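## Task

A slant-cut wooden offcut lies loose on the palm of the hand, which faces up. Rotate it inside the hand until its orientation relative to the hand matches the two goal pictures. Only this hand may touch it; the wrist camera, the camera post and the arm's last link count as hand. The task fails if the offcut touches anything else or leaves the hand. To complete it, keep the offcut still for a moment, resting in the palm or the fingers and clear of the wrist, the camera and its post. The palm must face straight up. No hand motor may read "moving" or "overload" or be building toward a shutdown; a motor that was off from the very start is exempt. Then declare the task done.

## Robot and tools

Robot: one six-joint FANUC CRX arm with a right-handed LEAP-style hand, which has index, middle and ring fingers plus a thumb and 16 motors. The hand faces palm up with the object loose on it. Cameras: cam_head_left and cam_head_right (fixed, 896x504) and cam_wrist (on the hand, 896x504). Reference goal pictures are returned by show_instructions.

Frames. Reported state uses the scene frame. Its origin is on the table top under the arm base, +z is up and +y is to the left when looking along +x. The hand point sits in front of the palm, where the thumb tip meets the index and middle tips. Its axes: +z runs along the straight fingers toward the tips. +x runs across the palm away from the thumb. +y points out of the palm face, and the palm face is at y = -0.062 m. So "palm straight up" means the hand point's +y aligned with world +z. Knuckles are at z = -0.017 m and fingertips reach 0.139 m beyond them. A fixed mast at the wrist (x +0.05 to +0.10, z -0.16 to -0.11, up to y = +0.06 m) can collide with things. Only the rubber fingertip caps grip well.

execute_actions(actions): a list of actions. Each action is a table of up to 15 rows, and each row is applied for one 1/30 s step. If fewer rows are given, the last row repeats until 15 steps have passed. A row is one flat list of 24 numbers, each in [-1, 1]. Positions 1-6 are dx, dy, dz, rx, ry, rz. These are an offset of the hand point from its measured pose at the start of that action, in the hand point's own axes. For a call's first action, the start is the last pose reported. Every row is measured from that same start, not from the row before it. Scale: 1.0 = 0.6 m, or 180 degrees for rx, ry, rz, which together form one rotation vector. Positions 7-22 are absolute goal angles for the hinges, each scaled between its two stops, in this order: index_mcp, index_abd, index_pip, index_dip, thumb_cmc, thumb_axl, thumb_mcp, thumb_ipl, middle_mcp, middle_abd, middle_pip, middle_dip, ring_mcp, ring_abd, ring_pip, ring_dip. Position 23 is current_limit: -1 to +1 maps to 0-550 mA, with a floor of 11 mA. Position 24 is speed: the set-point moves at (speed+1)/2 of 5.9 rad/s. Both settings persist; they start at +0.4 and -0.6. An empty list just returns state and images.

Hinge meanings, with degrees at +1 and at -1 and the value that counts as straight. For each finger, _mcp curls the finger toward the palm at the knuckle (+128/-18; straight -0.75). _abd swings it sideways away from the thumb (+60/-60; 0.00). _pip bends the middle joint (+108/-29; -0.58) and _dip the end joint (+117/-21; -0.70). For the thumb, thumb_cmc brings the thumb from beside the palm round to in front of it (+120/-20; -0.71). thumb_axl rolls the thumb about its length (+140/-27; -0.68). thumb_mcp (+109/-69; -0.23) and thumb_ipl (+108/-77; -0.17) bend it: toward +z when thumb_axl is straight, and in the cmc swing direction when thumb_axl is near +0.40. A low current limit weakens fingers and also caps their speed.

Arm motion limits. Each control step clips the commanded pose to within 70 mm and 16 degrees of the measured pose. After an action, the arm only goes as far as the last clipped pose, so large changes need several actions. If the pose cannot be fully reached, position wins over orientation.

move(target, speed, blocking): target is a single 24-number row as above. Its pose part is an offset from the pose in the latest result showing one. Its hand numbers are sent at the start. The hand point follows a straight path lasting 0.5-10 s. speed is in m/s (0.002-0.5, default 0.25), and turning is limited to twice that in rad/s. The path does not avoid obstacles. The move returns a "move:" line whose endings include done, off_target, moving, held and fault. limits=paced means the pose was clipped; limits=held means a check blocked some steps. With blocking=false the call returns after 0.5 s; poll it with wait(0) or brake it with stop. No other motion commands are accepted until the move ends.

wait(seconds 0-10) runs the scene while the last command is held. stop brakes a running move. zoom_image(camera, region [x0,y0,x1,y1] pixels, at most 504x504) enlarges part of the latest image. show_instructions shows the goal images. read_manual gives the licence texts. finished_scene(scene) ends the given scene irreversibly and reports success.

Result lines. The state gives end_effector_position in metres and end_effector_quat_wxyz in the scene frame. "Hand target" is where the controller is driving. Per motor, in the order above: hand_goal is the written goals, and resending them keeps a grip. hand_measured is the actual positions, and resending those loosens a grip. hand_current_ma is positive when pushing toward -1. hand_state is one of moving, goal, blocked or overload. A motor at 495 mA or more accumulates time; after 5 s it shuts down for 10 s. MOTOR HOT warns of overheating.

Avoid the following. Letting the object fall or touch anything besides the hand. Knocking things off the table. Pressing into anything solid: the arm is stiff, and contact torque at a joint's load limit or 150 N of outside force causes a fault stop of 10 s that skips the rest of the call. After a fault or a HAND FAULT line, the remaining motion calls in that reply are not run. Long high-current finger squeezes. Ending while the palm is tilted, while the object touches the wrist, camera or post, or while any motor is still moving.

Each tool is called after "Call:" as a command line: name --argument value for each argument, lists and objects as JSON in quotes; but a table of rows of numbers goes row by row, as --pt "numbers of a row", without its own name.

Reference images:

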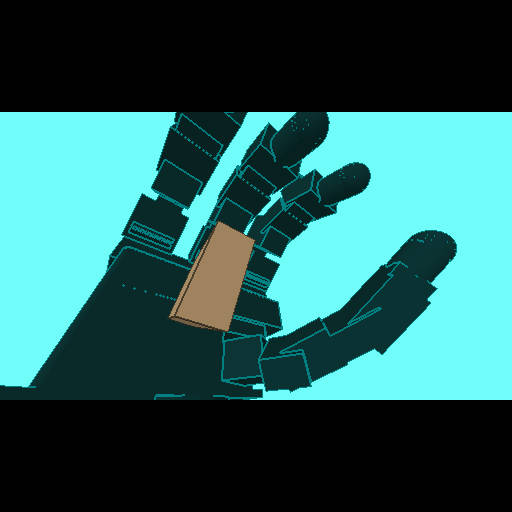

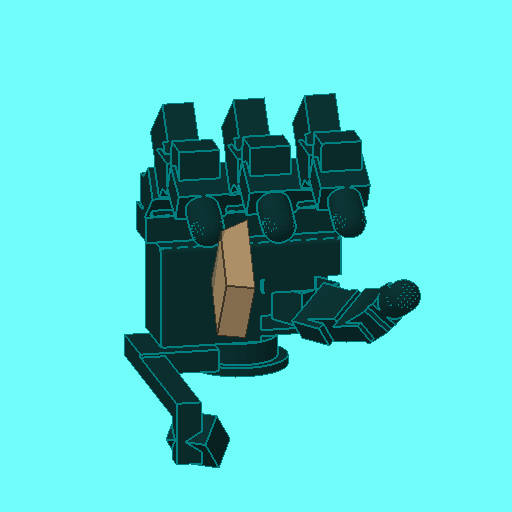

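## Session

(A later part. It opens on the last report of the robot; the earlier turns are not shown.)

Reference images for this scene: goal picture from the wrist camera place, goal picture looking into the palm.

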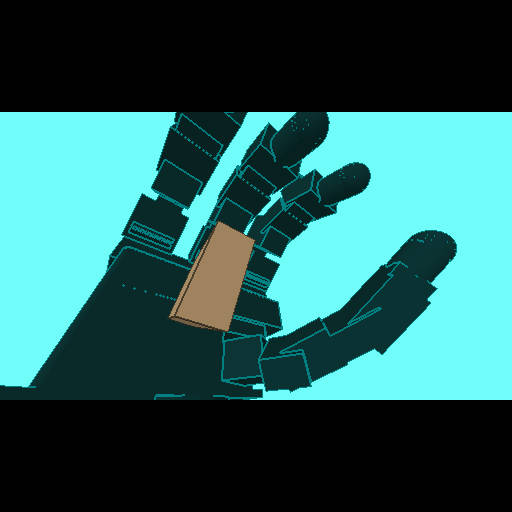

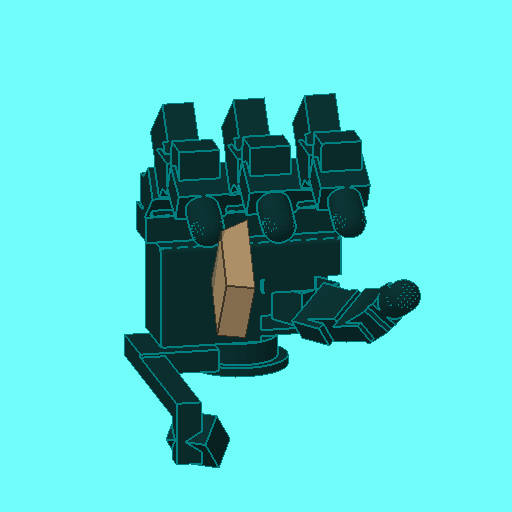

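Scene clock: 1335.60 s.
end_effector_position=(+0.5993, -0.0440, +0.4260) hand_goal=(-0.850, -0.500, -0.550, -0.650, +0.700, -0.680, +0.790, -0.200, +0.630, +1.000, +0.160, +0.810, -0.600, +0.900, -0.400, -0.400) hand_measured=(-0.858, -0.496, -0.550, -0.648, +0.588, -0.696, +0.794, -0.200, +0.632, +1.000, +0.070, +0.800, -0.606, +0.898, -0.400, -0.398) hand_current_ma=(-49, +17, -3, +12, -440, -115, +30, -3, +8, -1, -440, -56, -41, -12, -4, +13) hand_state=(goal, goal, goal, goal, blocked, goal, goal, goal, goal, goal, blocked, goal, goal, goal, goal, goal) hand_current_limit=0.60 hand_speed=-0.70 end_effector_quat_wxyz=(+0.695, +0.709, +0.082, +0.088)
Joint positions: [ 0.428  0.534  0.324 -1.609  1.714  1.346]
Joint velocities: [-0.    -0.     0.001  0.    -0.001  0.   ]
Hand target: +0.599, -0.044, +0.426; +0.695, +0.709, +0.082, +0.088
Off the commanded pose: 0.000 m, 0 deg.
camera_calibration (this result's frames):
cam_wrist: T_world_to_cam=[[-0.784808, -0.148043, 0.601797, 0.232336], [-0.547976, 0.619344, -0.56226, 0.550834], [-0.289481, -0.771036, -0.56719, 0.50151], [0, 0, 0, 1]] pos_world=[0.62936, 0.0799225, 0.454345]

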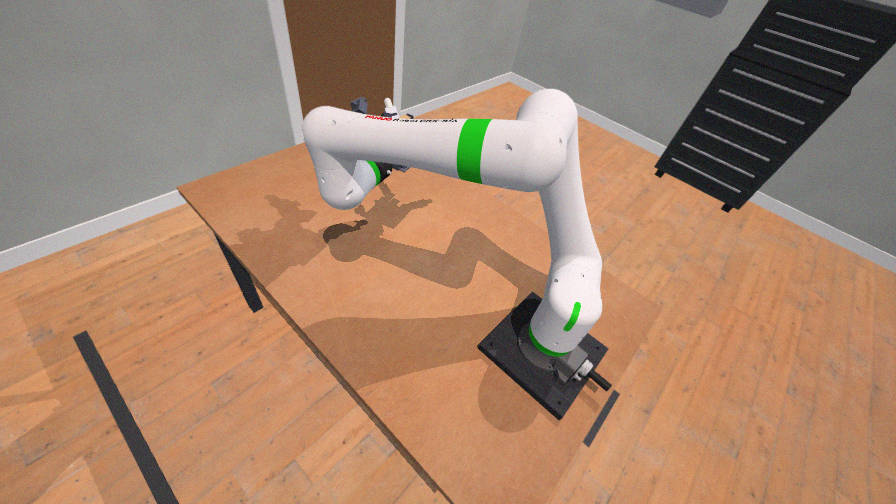

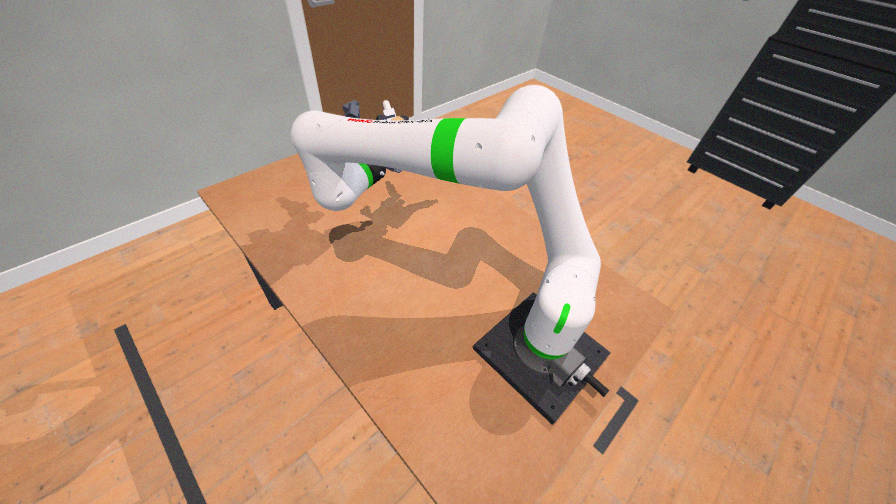

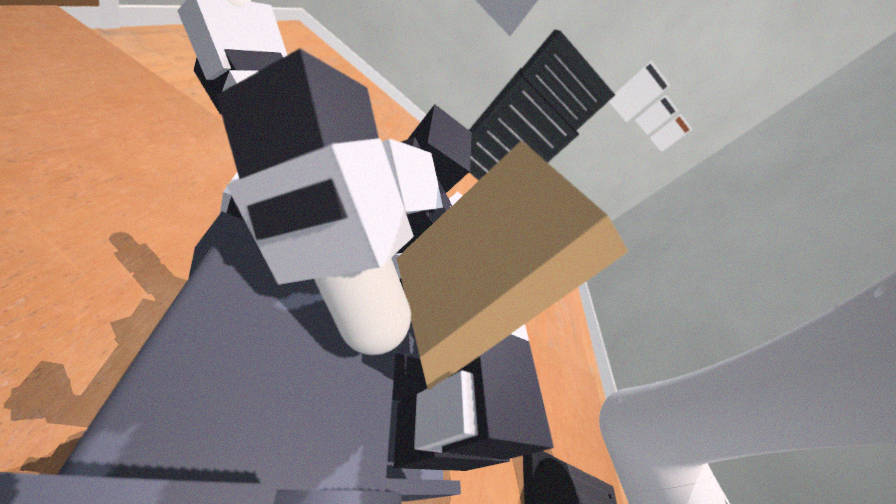

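Call:
execute_actions --actions '[[[0,0,0,0,0,0,-0.85,-0.5,-0.55,-0.65,0.68,-0.68,0.68,-0.6,0.63,1,0.12,0.81,-0.6,0.9,-0.4,-0.4,0.6,-0.8]],[[0,0,0,0,0,0,-0.85,-0.5,-0.55,-0.65,0.68,-0.68,0.68,-0.6,0.63,1,0.12,0.81,-0.6,0.9,-0.4,-0.4,0.6,-0.8]]]'

Scene clock: 1456.60 s.
end_effector_position=(+0.5993, -0.0440, +0.4260) hand_goal=(-0.850, -0.500, -0.550, -0.650, +0.680, -0.680, +0.680, -0.600, +0.630, +1.000, +0.120, +0.810, -0.600, +0.900, -0.400, -0.400) hand_measured=(-0.858, -0.496, -0.550, -0.648, +0.604, -0.696, +0.696, -0.534, +0.644, +1.000, +0.070, +0.794, -0.606, +0.898, -0.400, -0.398) hand_current_ma=(-49, +17, -3, +12, -391, -116, +110, +51, +74, -1, -284, -83, -41, -12, -4, +13) hand_state=(goal, goal, goal, goal, blocked, goal, goal, moving, goal, goal, blocked, goal, goal, goal, goal, goal) hand_current_limit=0.60 hand_speed=-0.80 end_effector_quat_wxyz=(+0.695, +0.709, +0.082, +0.088)
Joint positions: [ 0.428  0.534  0.324 -1.609  1.714  1.346]
Joint velocities: [ 0.     0.     0.    -0.001  0.001 -0.001]
Hand target: +0.599, -0.044, +0.426; +0.695, +0.709, +0.082, +0.088
Off the commanded pose: 0.000 m, 0 deg.
camera_calibration (this result's frames):
cam_wrist: T_world_to_cam=[[-0.784808, -0.148043, 0.601797, 0.232336], [-0.547976, 0.619344, -0.56226, 0.550834], [-0.289481, -0.771036, -0.56719, 0.501511], [0, 0, 0, 1]] pos_world=[0.62936, 0.0799225, 0.454345]

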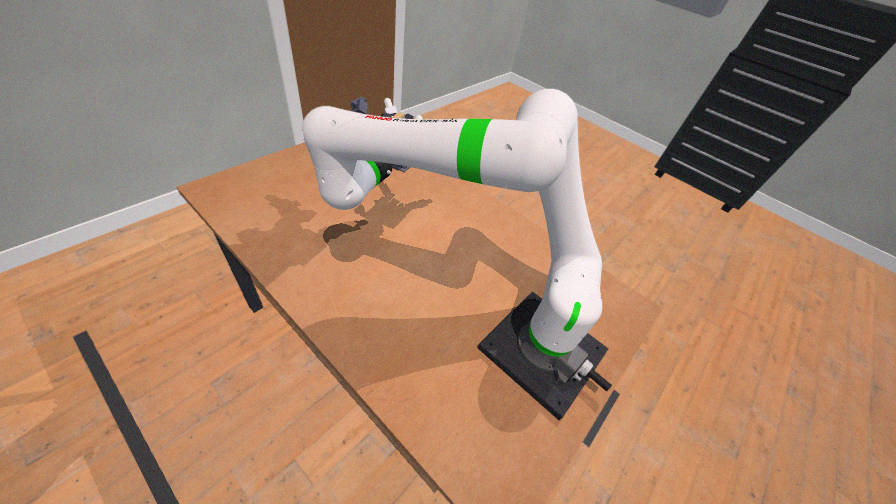

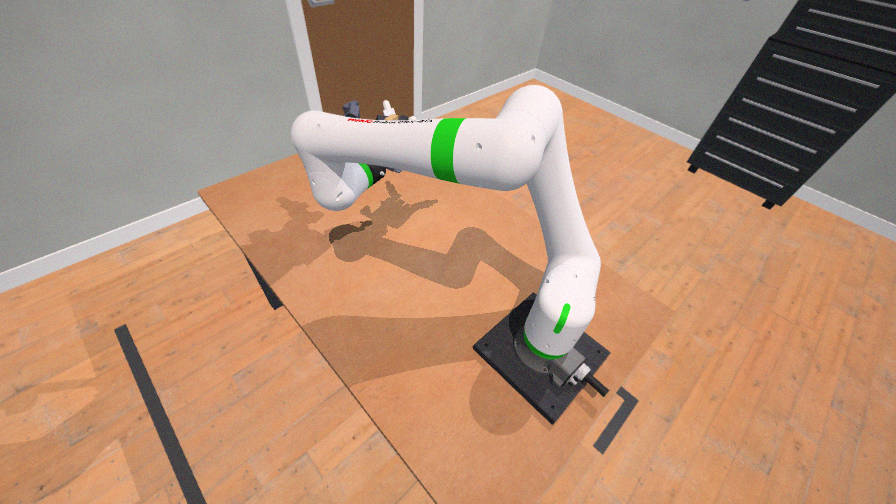

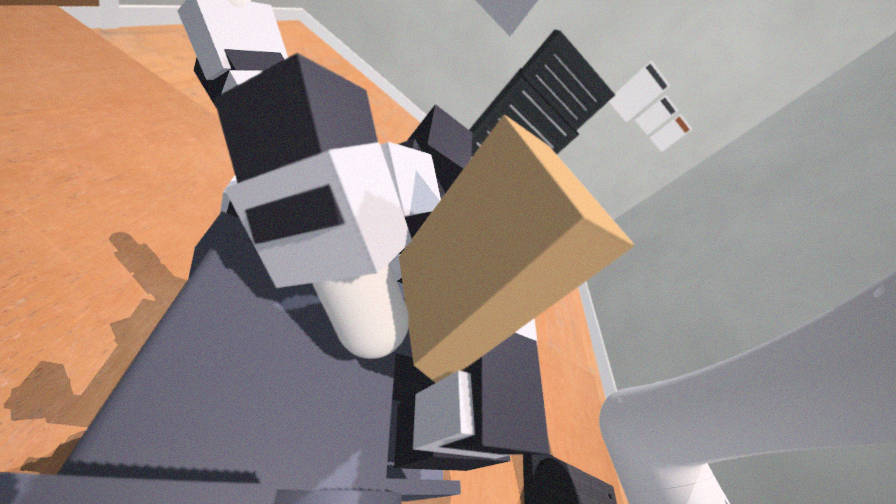

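Call:
zoom_image --camera "cam_wrist" --region '[340,90,680,430]'

Call:
wait --seconds 0

Region (340, 90, 680, 430) of cam_wrist's 896x504 image, scaled by 1.482, with more detail than that image has.

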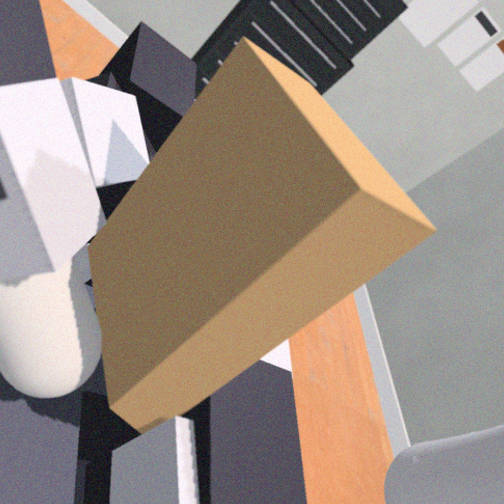

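Scene clock: 1465.73 s.
end_effector_position=(+0.5993, -0.0440, +0.4260) hand_goal=(-0.850, -0.500, -0.550, -0.650, +0.680, -0.680, +0.680, -0.600, +0.630, +1.000, +0.120, +0.810, -0.600, +0.900, -0.400, -0.400) hand_measured=(-0.858, -0.496, -0.550, -0.648, +0.604, -0.696, +0.696, -0.596, +0.644, +1.000, +0.070, +0.794, -0.606, +0.898, -0.400, -0.398) hand_current_ma=(-49, +17, -3, +12, -390, -116, +108, +30, +74, -1, -284, -83, -41, -12, -4, +13) hand_state=(goal, goal, goal, goal, blocked, goal, goal, goal, goal, goal, blocked, goal, goal, goal, goal, goal) hand_current_limit=0.60 hand_speed=-0.80 end_effector_quat_wxyz=(+0.695, +0.709, +0.082, +0.088)
Joint positions: [ 0.428  0.534  0.324 -1.609  1.714  1.346]
Joint velocities: [-0.    -0.    -0.     0.001 -0.     0.   ]
Hand target: +0.599, -0.044, +0.426; +0.695, +0.709, +0.082, +0.088
Off the commanded pose: 0.000 m, 0 deg.
camera_calibration (this result's frames):
cam_wrist: T_world_to_cam=[[-0.784808, -0.148043, 0.601797, 0.232336], [-0.547975, 0.619344, -0.56226, 0.550834], [-0.289481, -0.771036, -0.56719, 0.501511], [0, 0, 0, 1]] pos_world=[0.62936, 0.0799225, 0.454345]

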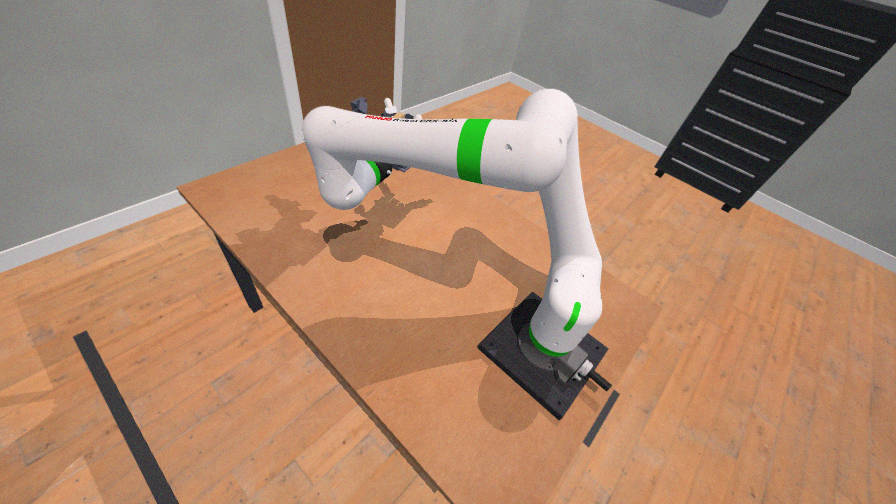

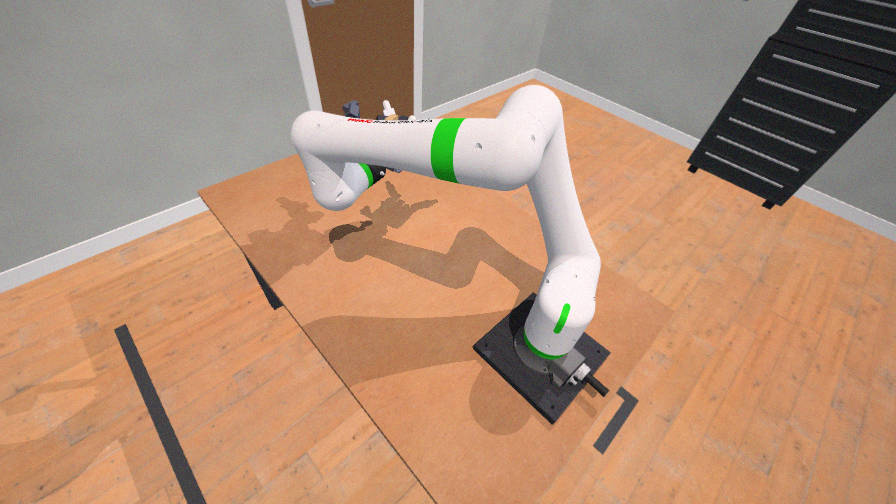

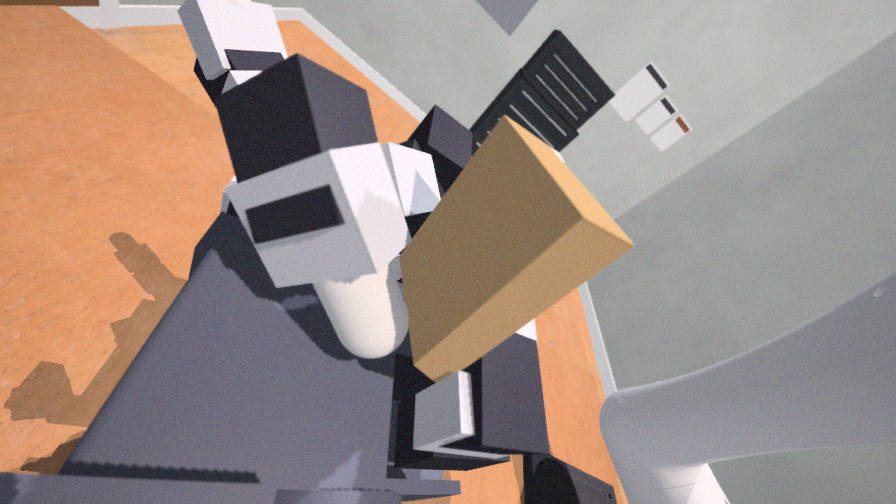

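Call:
execute_actions --actions '[[[0,0,0,0,0,0,-0.85,-0.5,-0.55,-0.65,0.7,-0.74,0.58,-0.7,0.63,1,0.13,0.81,-0.6,0.9,-0.4,-0.4,0.6,-0.8]],[[0,0,0,0,0,0,-0.85,-0.5,-0.55,-0.65,0.7,-0.74,0.58,-0.7,0.63,1,0.13,0.81,-0.6,0.9,-0.4,-0.4,0.6,-0.8]]]'

Call:
zoom_image --camera "cam_wrist" --region '[340,90,680,430]'

Scene clock: 1497.73 s.
end_effector_position=(+0.5993, -0.0440, +0.4260) hand_goal=(-0.850, -0.500, -0.550, -0.650, +0.700, -0.740, +0.580, -0.700, +0.630, +1.000, +0.130, +0.810, -0.600, +0.900, -0.400, -0.400) hand_measured=(-0.858, -0.496, -0.550, -0.648, +0.646, -0.748, +0.594, -0.696, +0.644, +1.000, +0.094, +0.794, -0.606, +0.898, -0.400, -0.398) hand_current_ma=(-49, +17, -3, +12, -274, -58, +88, +24, +74, -1, -201, -83, -41, -12, -4, +13) hand_state=(goal, goal, goal, goal, blocked, goal, goal, goal, goal, goal, blocked, goal, goal, goal, goal, goal) hand_current_limit=0.60 hand_speed=-0.80 end_effector_quat_wxyz=(+0.695, +0.709, +0.082, +0.088)
Joint positions: [ 0.428  0.534  0.324 -1.609  1.714  1.346]
Joint velocities: [ 0.    -0.001  0.     0.    -0.001  0.   ]
Hand target: +0.599, -0.044, +0.426; +0.695, +0.709, +0.082, +0.088
Off the commanded pose: 0.000 m, 0 deg.
camera_calibration (this result's frames):
cam_wrist: T_world_to_cam=[[-0.784808, -0.148043, 0.601797, 0.232336], [-0.547976, 0.619344, -0.56226, 0.550834], [-0.289481, -0.771036, -0.56719, 0.50151], [0, 0, 0, 1]] pos_world=[0.62936, 0.0799225, 0.454345]

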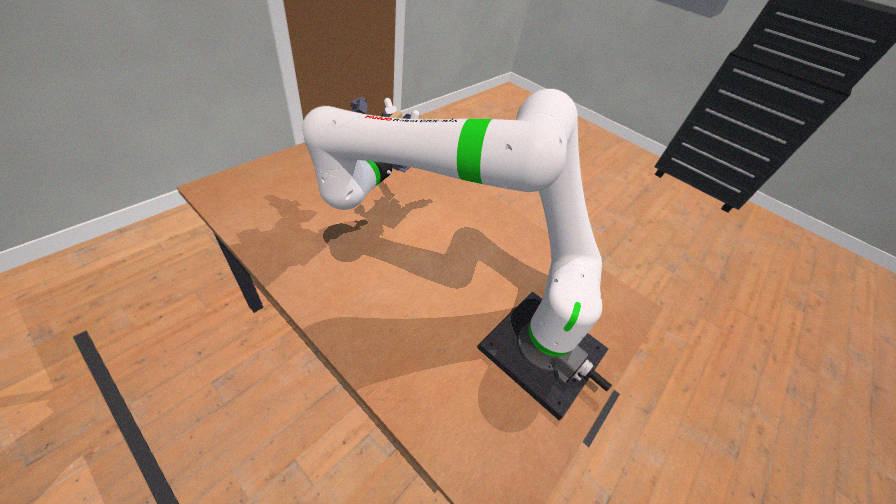

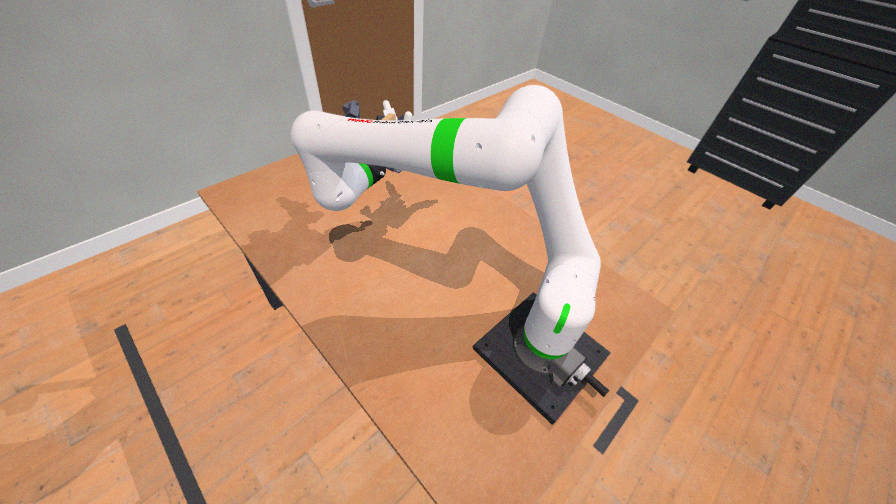

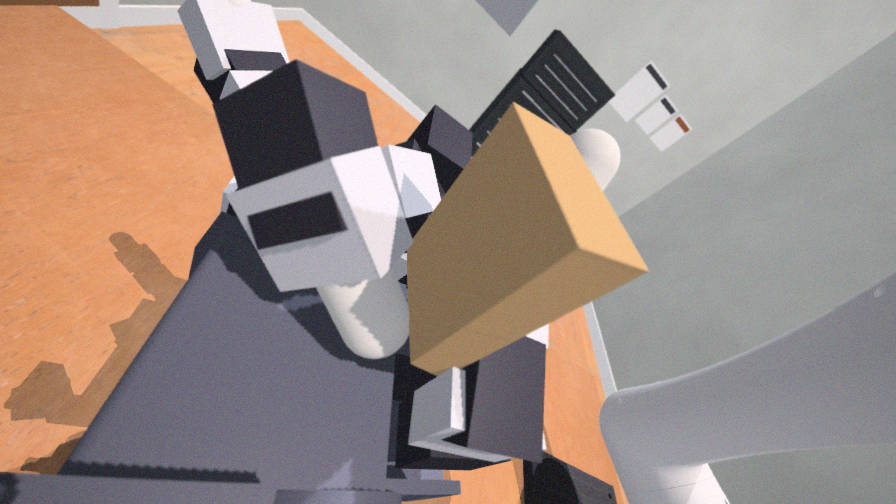

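Region (340, 90, 680, 430) of cam_wrist's 896x504 image, scaled by 1.482, with more detail than that image has.

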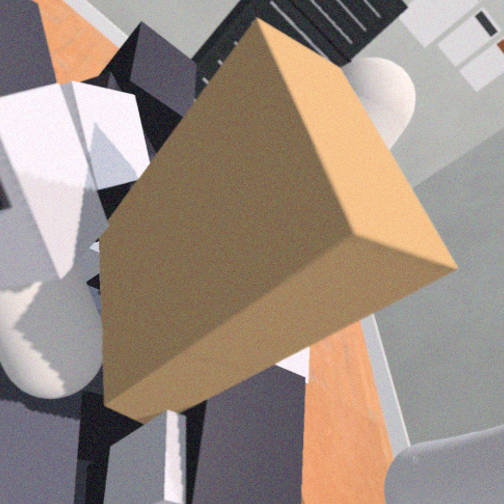

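Call:
execute_actions --actions '[[[0,0,0,0,0,0,-0.85,-0.5,-0.55,-0.65,0.71,-0.82,0.48,-0.7,0.63,1,0.15,0.81,-0.6,0.9,-0.4,-0.4,0.6,-0.8]],[[0,0,0,0,0,0,-0.85,-0.5,-0.55,-0.65,0.71,-0.82,0.48,-0.7,0.63,1,0.15,0.81,-0.6,0.9,-0.4,-0.4,0.6,-0.8]]]'

Call:
zoom_image --camera "cam_wrist" --region '[360,70,700,410]'

Scene clock: 1523.40 s.
end_effector_position=(+0.5993, -0.0440, +0.4260) hand_goal=(-0.850, -0.500, -0.550, -0.650, +0.710, -0.820, +0.480, -0.700, +0.630, +1.000, +0.150, +0.810, -0.600, +0.900, -0.400, -0.400) hand_measured=(-0.858, -0.496, -0.550, -0.648, +0.690, -0.820, +0.492, -0.698, +0.644, +1.000, +0.140, +0.804, -0.606, +0.898, -0.400, -0.398) hand_current_ma=(-49, +17, -3, +12, -107, +1, +77, +19, +73, -1, -57, -30, -41, -12, -4, +13) hand_state=(goal, goal, goal, goal, blocked, goal, goal, goal, goal, goal, goal, goal, goal, goal, goal, goal) hand_current_limit=0.60 hand_speed=-0.80 end_effector_quat_wxyz=(+0.695, +0.709, +0.082, +0.088)
Joint positions: [ 0.428  0.534  0.324 -1.609  1.714  1.346]
Joint velocities: [-0.    -0.     0.001 -0.     0.    -0.   ]
Hand target: +0.599, -0.044, +0.426; +0.695, +0.709, +0.082, +0.088
Off the commanded pose: 0.000 m, 0 deg.
camera_calibration (this result's frames):
cam_wrist: T_world_to_cam=[[-0.784808, -0.148043, 0.601797, 0.232336], [-0.547976, 0.619344, -0.56226, 0.550834], [-0.289481, -0.771036, -0.56719, 0.501511], [0, 0, 0, 1]] pos_world=[0.62936, 0.0799225, 0.454345]

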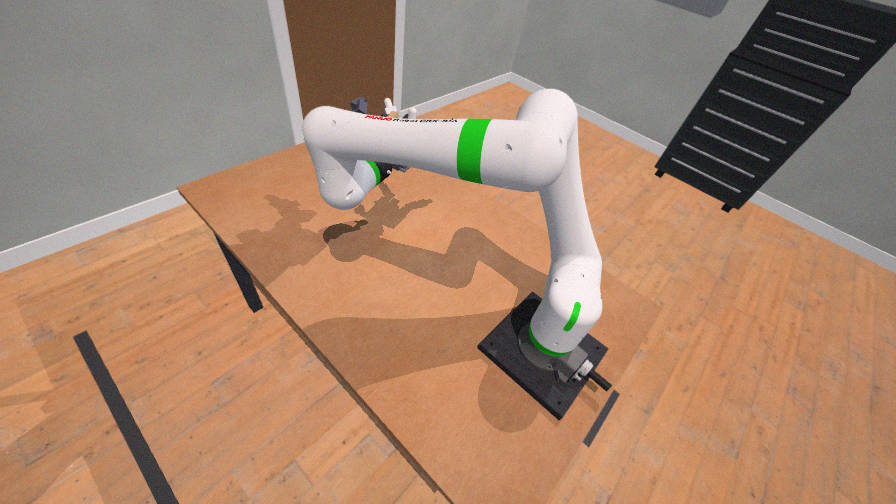

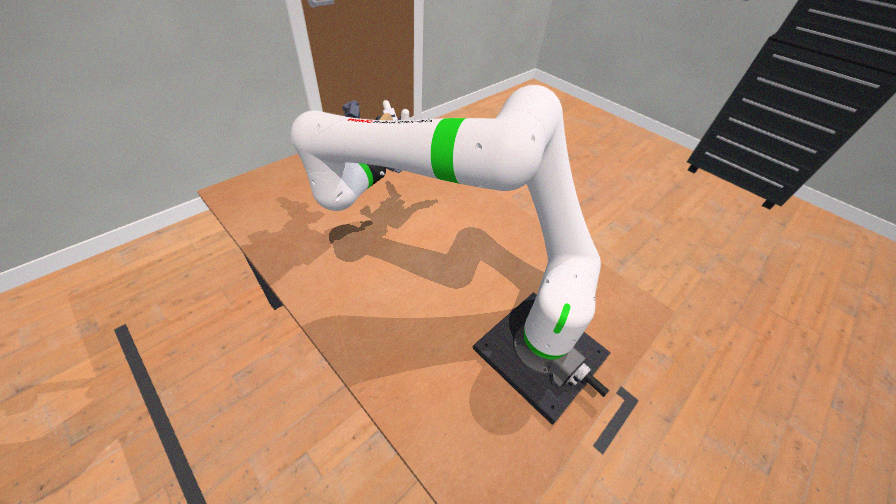

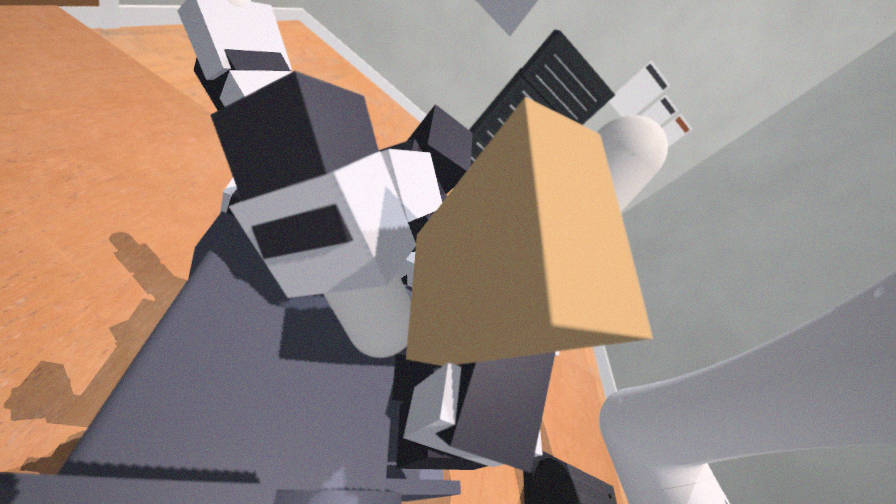

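Region (360, 70, 700, 410) of cam_wrist's 896x504 image, scaled by 1.482, with more detail than that image has.

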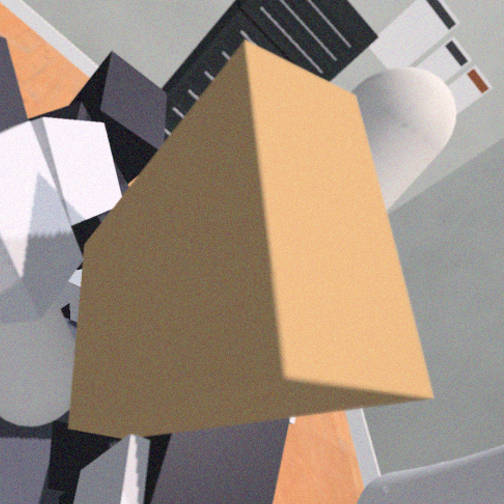

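Call:
wait --seconds 0

Scene clock: 1534.07 s.
end_effector_position=(+0.5993, -0.0440, +0.4260) hand_goal=(-0.850, -0.500, -0.550, -0.650, +0.710, -0.820, +0.480, -0.700, +0.630, +1.000, +0.150, +0.810, -0.600, +0.900, -0.400, -0.400) hand_measured=(-0.858, -0.496, -0.550, -0.648, +0.690, -0.820, +0.492, -0.698, +0.644, +1.000, +0.140, +0.804, -0.606, +0.898, -0.400, -0.398) hand_current_ma=(-49, +17, -3, +12, -107, +1, +77, +19, +73, -1, -57, -30, -41, -12, -4, +13) hand_state=(goal, goal, goal, goal, blocked, goal, goal, goal, goal, goal, goal, goal, goal, goal, goal, goal) hand_current_limit=0.60 hand_speed=-0.80 end_effector_quat_wxyz=(+0.695, +0.709, +0.082, +0.088)
Joint positions: [ 0.428  0.534  0.324 -1.609  1.714  1.346]
Joint velocities: [ 0.     0.001 -0.    -0.    -0.     0.   ]
Hand target: +0.599, -0.044, +0.426; +0.695, +0.709, +0.082, +0.088
Off the commanded pose: 0.000 m, 0 deg.
camera_calibration (this result's frames):
cam_wrist: T_world_to_cam=[[-0.784808, -0.148043, 0.601797, 0.232336], [-0.547976, 0.619344, -0.56226, 0.550834], [-0.289481, -0.771036, -0.56719, 0.50151], [0, 0, 0, 1]] pos_world=[0.62936, 0.0799225, 0.454345]

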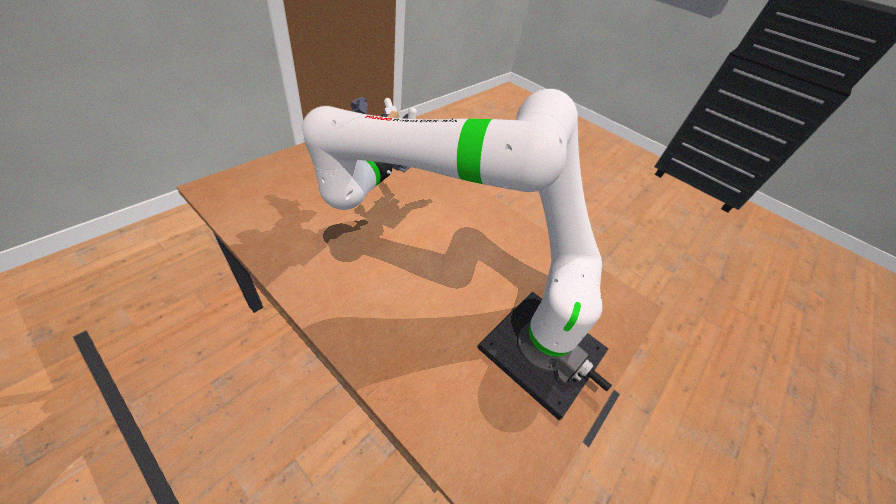

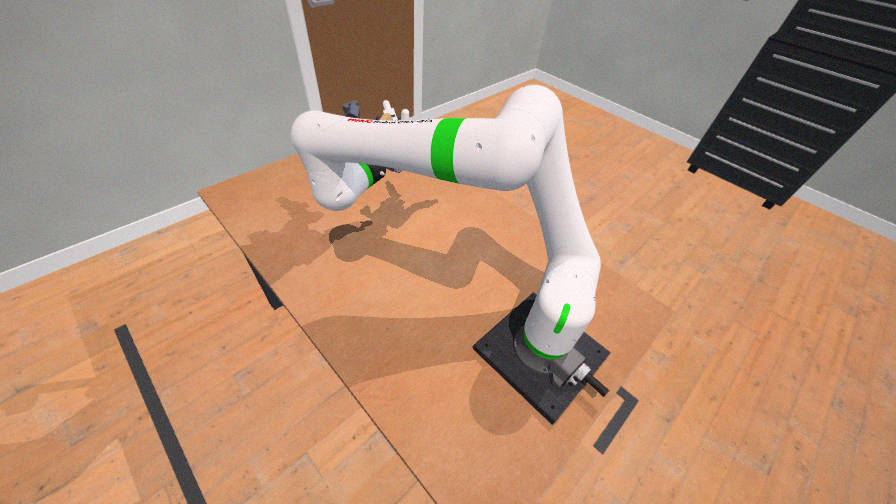

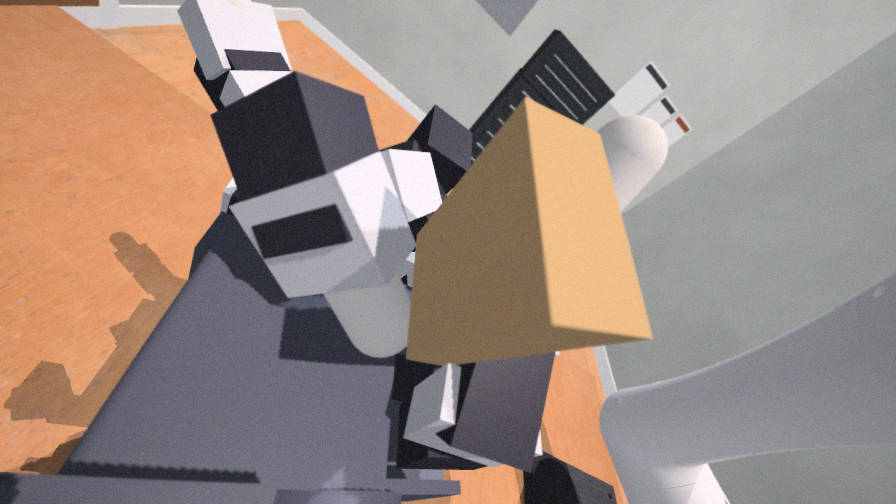

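Call:
execute_actions --actions '[[[0,0,0,0,0,0,-0.85,-0.5,-0.55,-0.65,0.71,-0.82,0.48,-0.7,0.63,1,0.21,0.81,-0.6,0.9,-0.4,-0.4,0.6,-0.85]],[[0,0,0,0,0,0,-0.85,-0.5,-0.55,-0.65,0.71,-0.87,0.48,-0.7,0.63,1,0.23,0.81,-0.6,0.9,-0.4,-0.4,0.6,-0.85]]]'

Call:
zoom_image --camera "cam_wrist" --region '[360,70,700,410]'

Scene clock: 1564.83 s.
end_effector_position=(+0.5993, -0.0440, +0.4260) hand_goal=(-0.850, -0.500, -0.550, -0.650, +0.710, -0.870, +0.480, -0.700, +0.630, +1.000, +0.230, +0.810, -0.600, +0.900, -0.400, -0.400) hand_measured=(-0.858, -0.496, -0.550, -0.648, +0.696, -0.868, +0.490, -0.698, +0.638, +1.000, +0.226, +0.808, -0.606, +0.898, -0.400, -0.398) hand_current_ma=(-49, +17, -3, +12, -68, +18, +70, +19, +44, -1, -19, -7, -41, -12, -4, +13) hand_state=(goal, goal, goal, goal, goal, goal, goal, goal, goal, goal, goal, goal, goal, goal, goal, goal) hand_current_limit=0.60 hand_speed=-0.85 end_effector_quat_wxyz=(+0.695, +0.709, +0.082, +0.088)
Joint positions: [ 0.428  0.534  0.324 -1.609  1.714  1.346]
Joint velocities: [-0.     0.001 -0.    -0.    -0.     0.   ]
Hand target: +0.599, -0.044, +0.426; +0.695, +0.709, +0.082, +0.088
Off the commanded pose: 0.000 m, 0 deg.
camera_calibration (this result's frames):
cam_wrist: T_world_to_cam=[[-0.784808, -0.148043, 0.601797, 0.232336], [-0.547975, 0.619344, -0.56226, 0.550834], [-0.289481, -0.771036, -0.56719, 0.50151], [0, 0, 0, 1]] pos_world=[0.62936, 0.0799225, 0.454345]

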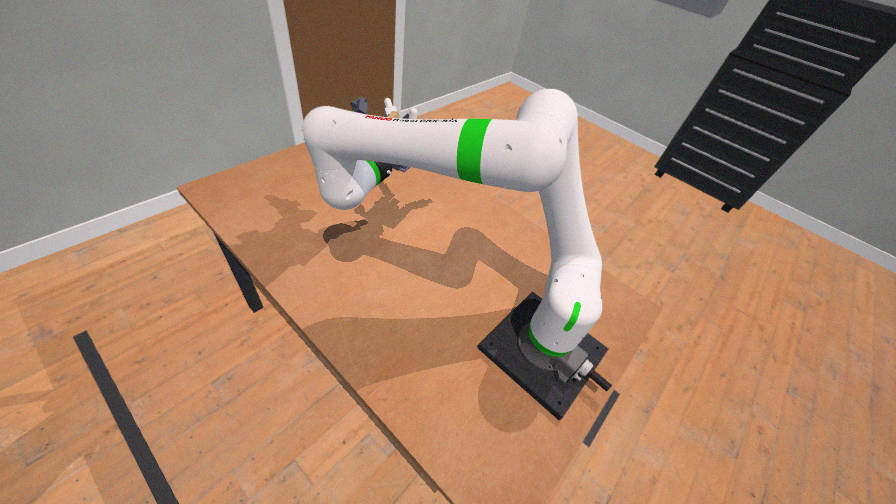

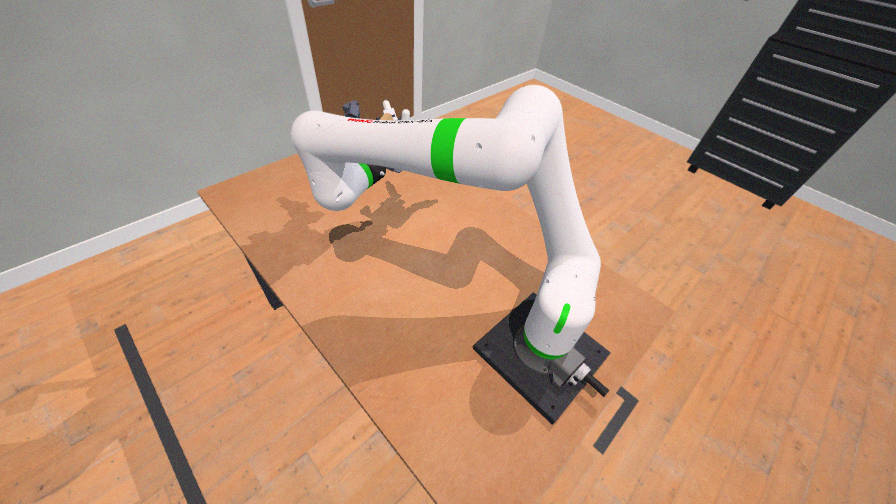

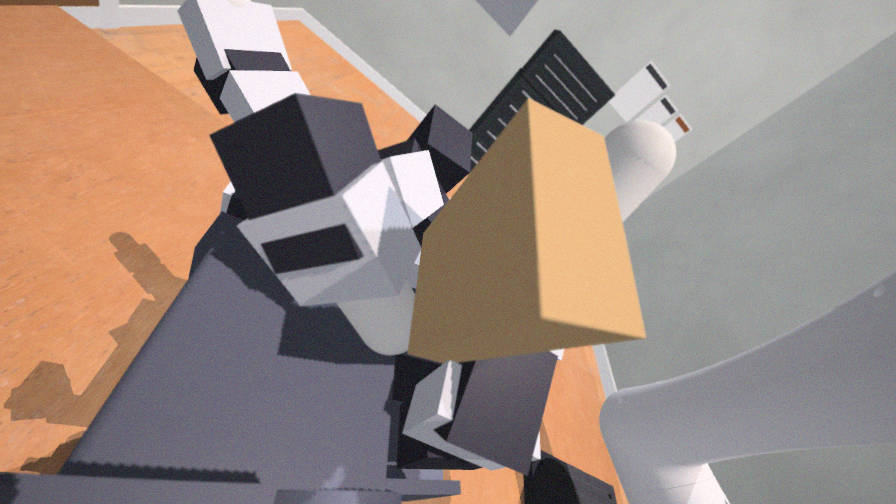

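Region (360, 70, 700, 410) of cam_wrist's 896x504 image, scaled by 1.482, with more detail than that image has.

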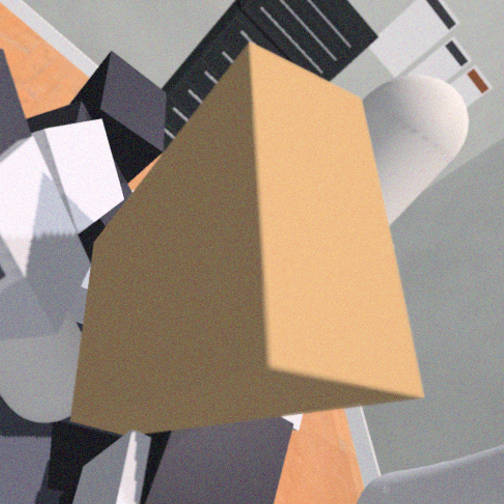

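Call:
execute_actions --actions '[[[0,0,0,0,0,0,-0.85,-0.5,-0.55,-0.65,0.71,-0.9,0.48,-0.7,0.63,1,0.3,0.75,-0.6,0.9,-0.4,-0.4,0.6,-0.85]]]'

Call:
zoom_image --camera "cam_wrist" --region '[360,70,700,410]'

Scene clock: 1598.63 s.
end_effector_position=(+0.5993, -0.0440, +0.4260) hand_goal=(-0.850, -0.500, -0.550, -0.650, +0.710, -0.900, +0.480, -0.700, +0.630, +1.000, +0.300, +0.750, -0.600, +0.900, -0.400, -0.400) hand_measured=(-0.858, -0.496, -0.550, -0.648, +0.698, -0.898, +0.490, -0.698, +0.638, +1.000, +0.296, +0.754, -0.606, +0.898, -0.400, -0.398) hand_current_ma=(-49, +17, -3, +12, -57, +17, +70, +19, +38, -1, -19, +23, -41, -12, -4, +13) hand_state=(goal, goal, goal, goal, goal, goal, goal, goal, goal, goal, goal, goal, goal, goal, goal, goal) hand_current_limit=0.60 hand_speed=-0.85 end_effector_quat_wxyz=(+0.695, +0.709, +0.082, +0.088)
Joint positions: [ 0.428  0.534  0.324 -1.609  1.714  1.346]
Joint velocities: [ 0.    -0.001  0.     0.     0.001 -0.001]
Hand target: +0.599, -0.044, +0.426; +0.695, +0.709, +0.082, +0.088
Off the commanded pose: 0.000 m, 0 deg.
camera_calibration (this result's frames):
cam_wrist: T_world_to_cam=[[-0.784808, -0.148043, 0.601797, 0.232336], [-0.547975, 0.619344, -0.56226, 0.550834], [-0.289481, -0.771036, -0.56719, 0.50151], [0, 0, 0, 1]] pos_world=[0.62936, 0.0799225, 0.454345]

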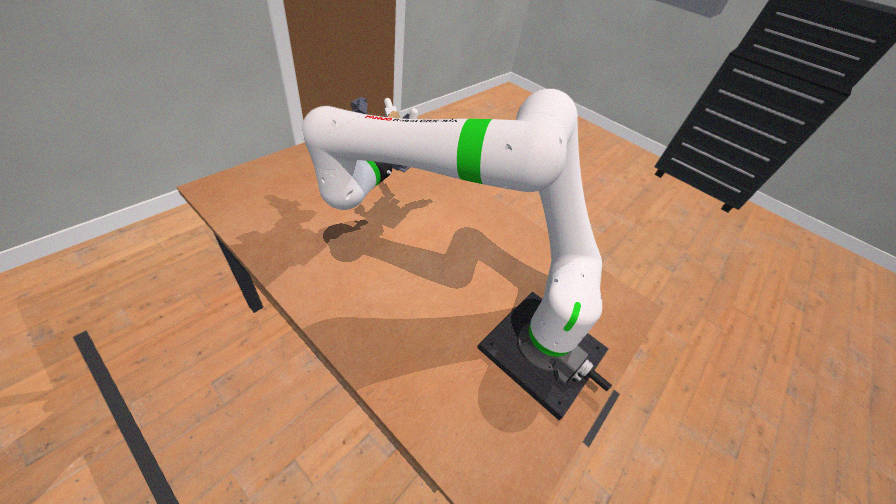

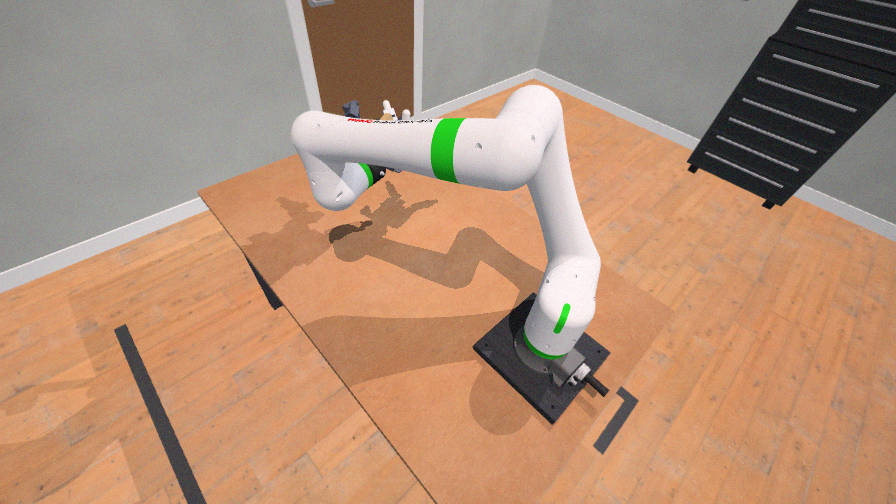

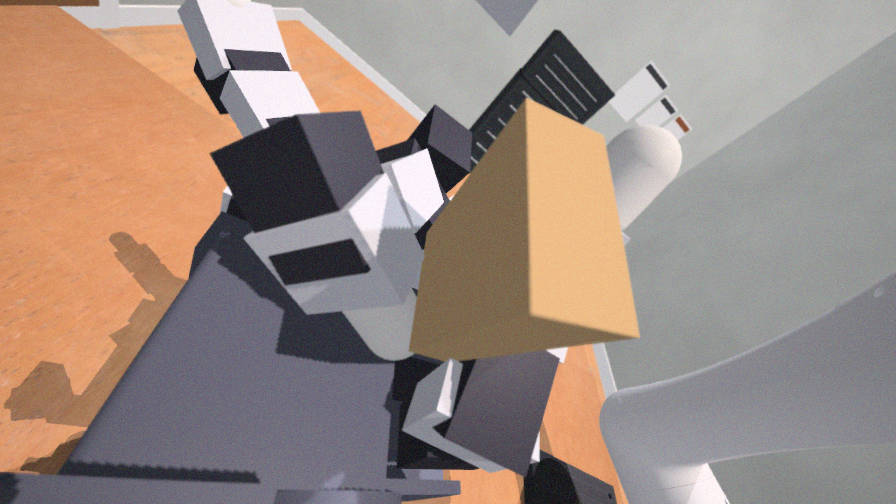

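Region (360, 70, 700, 410) of cam_wrist's 896x504 image, scaled by 1.482, with more detail than that image has.

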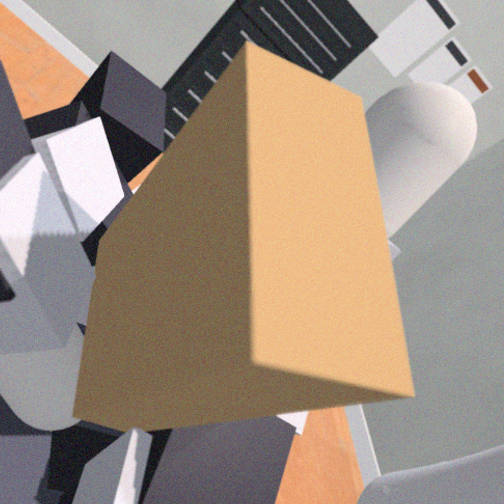

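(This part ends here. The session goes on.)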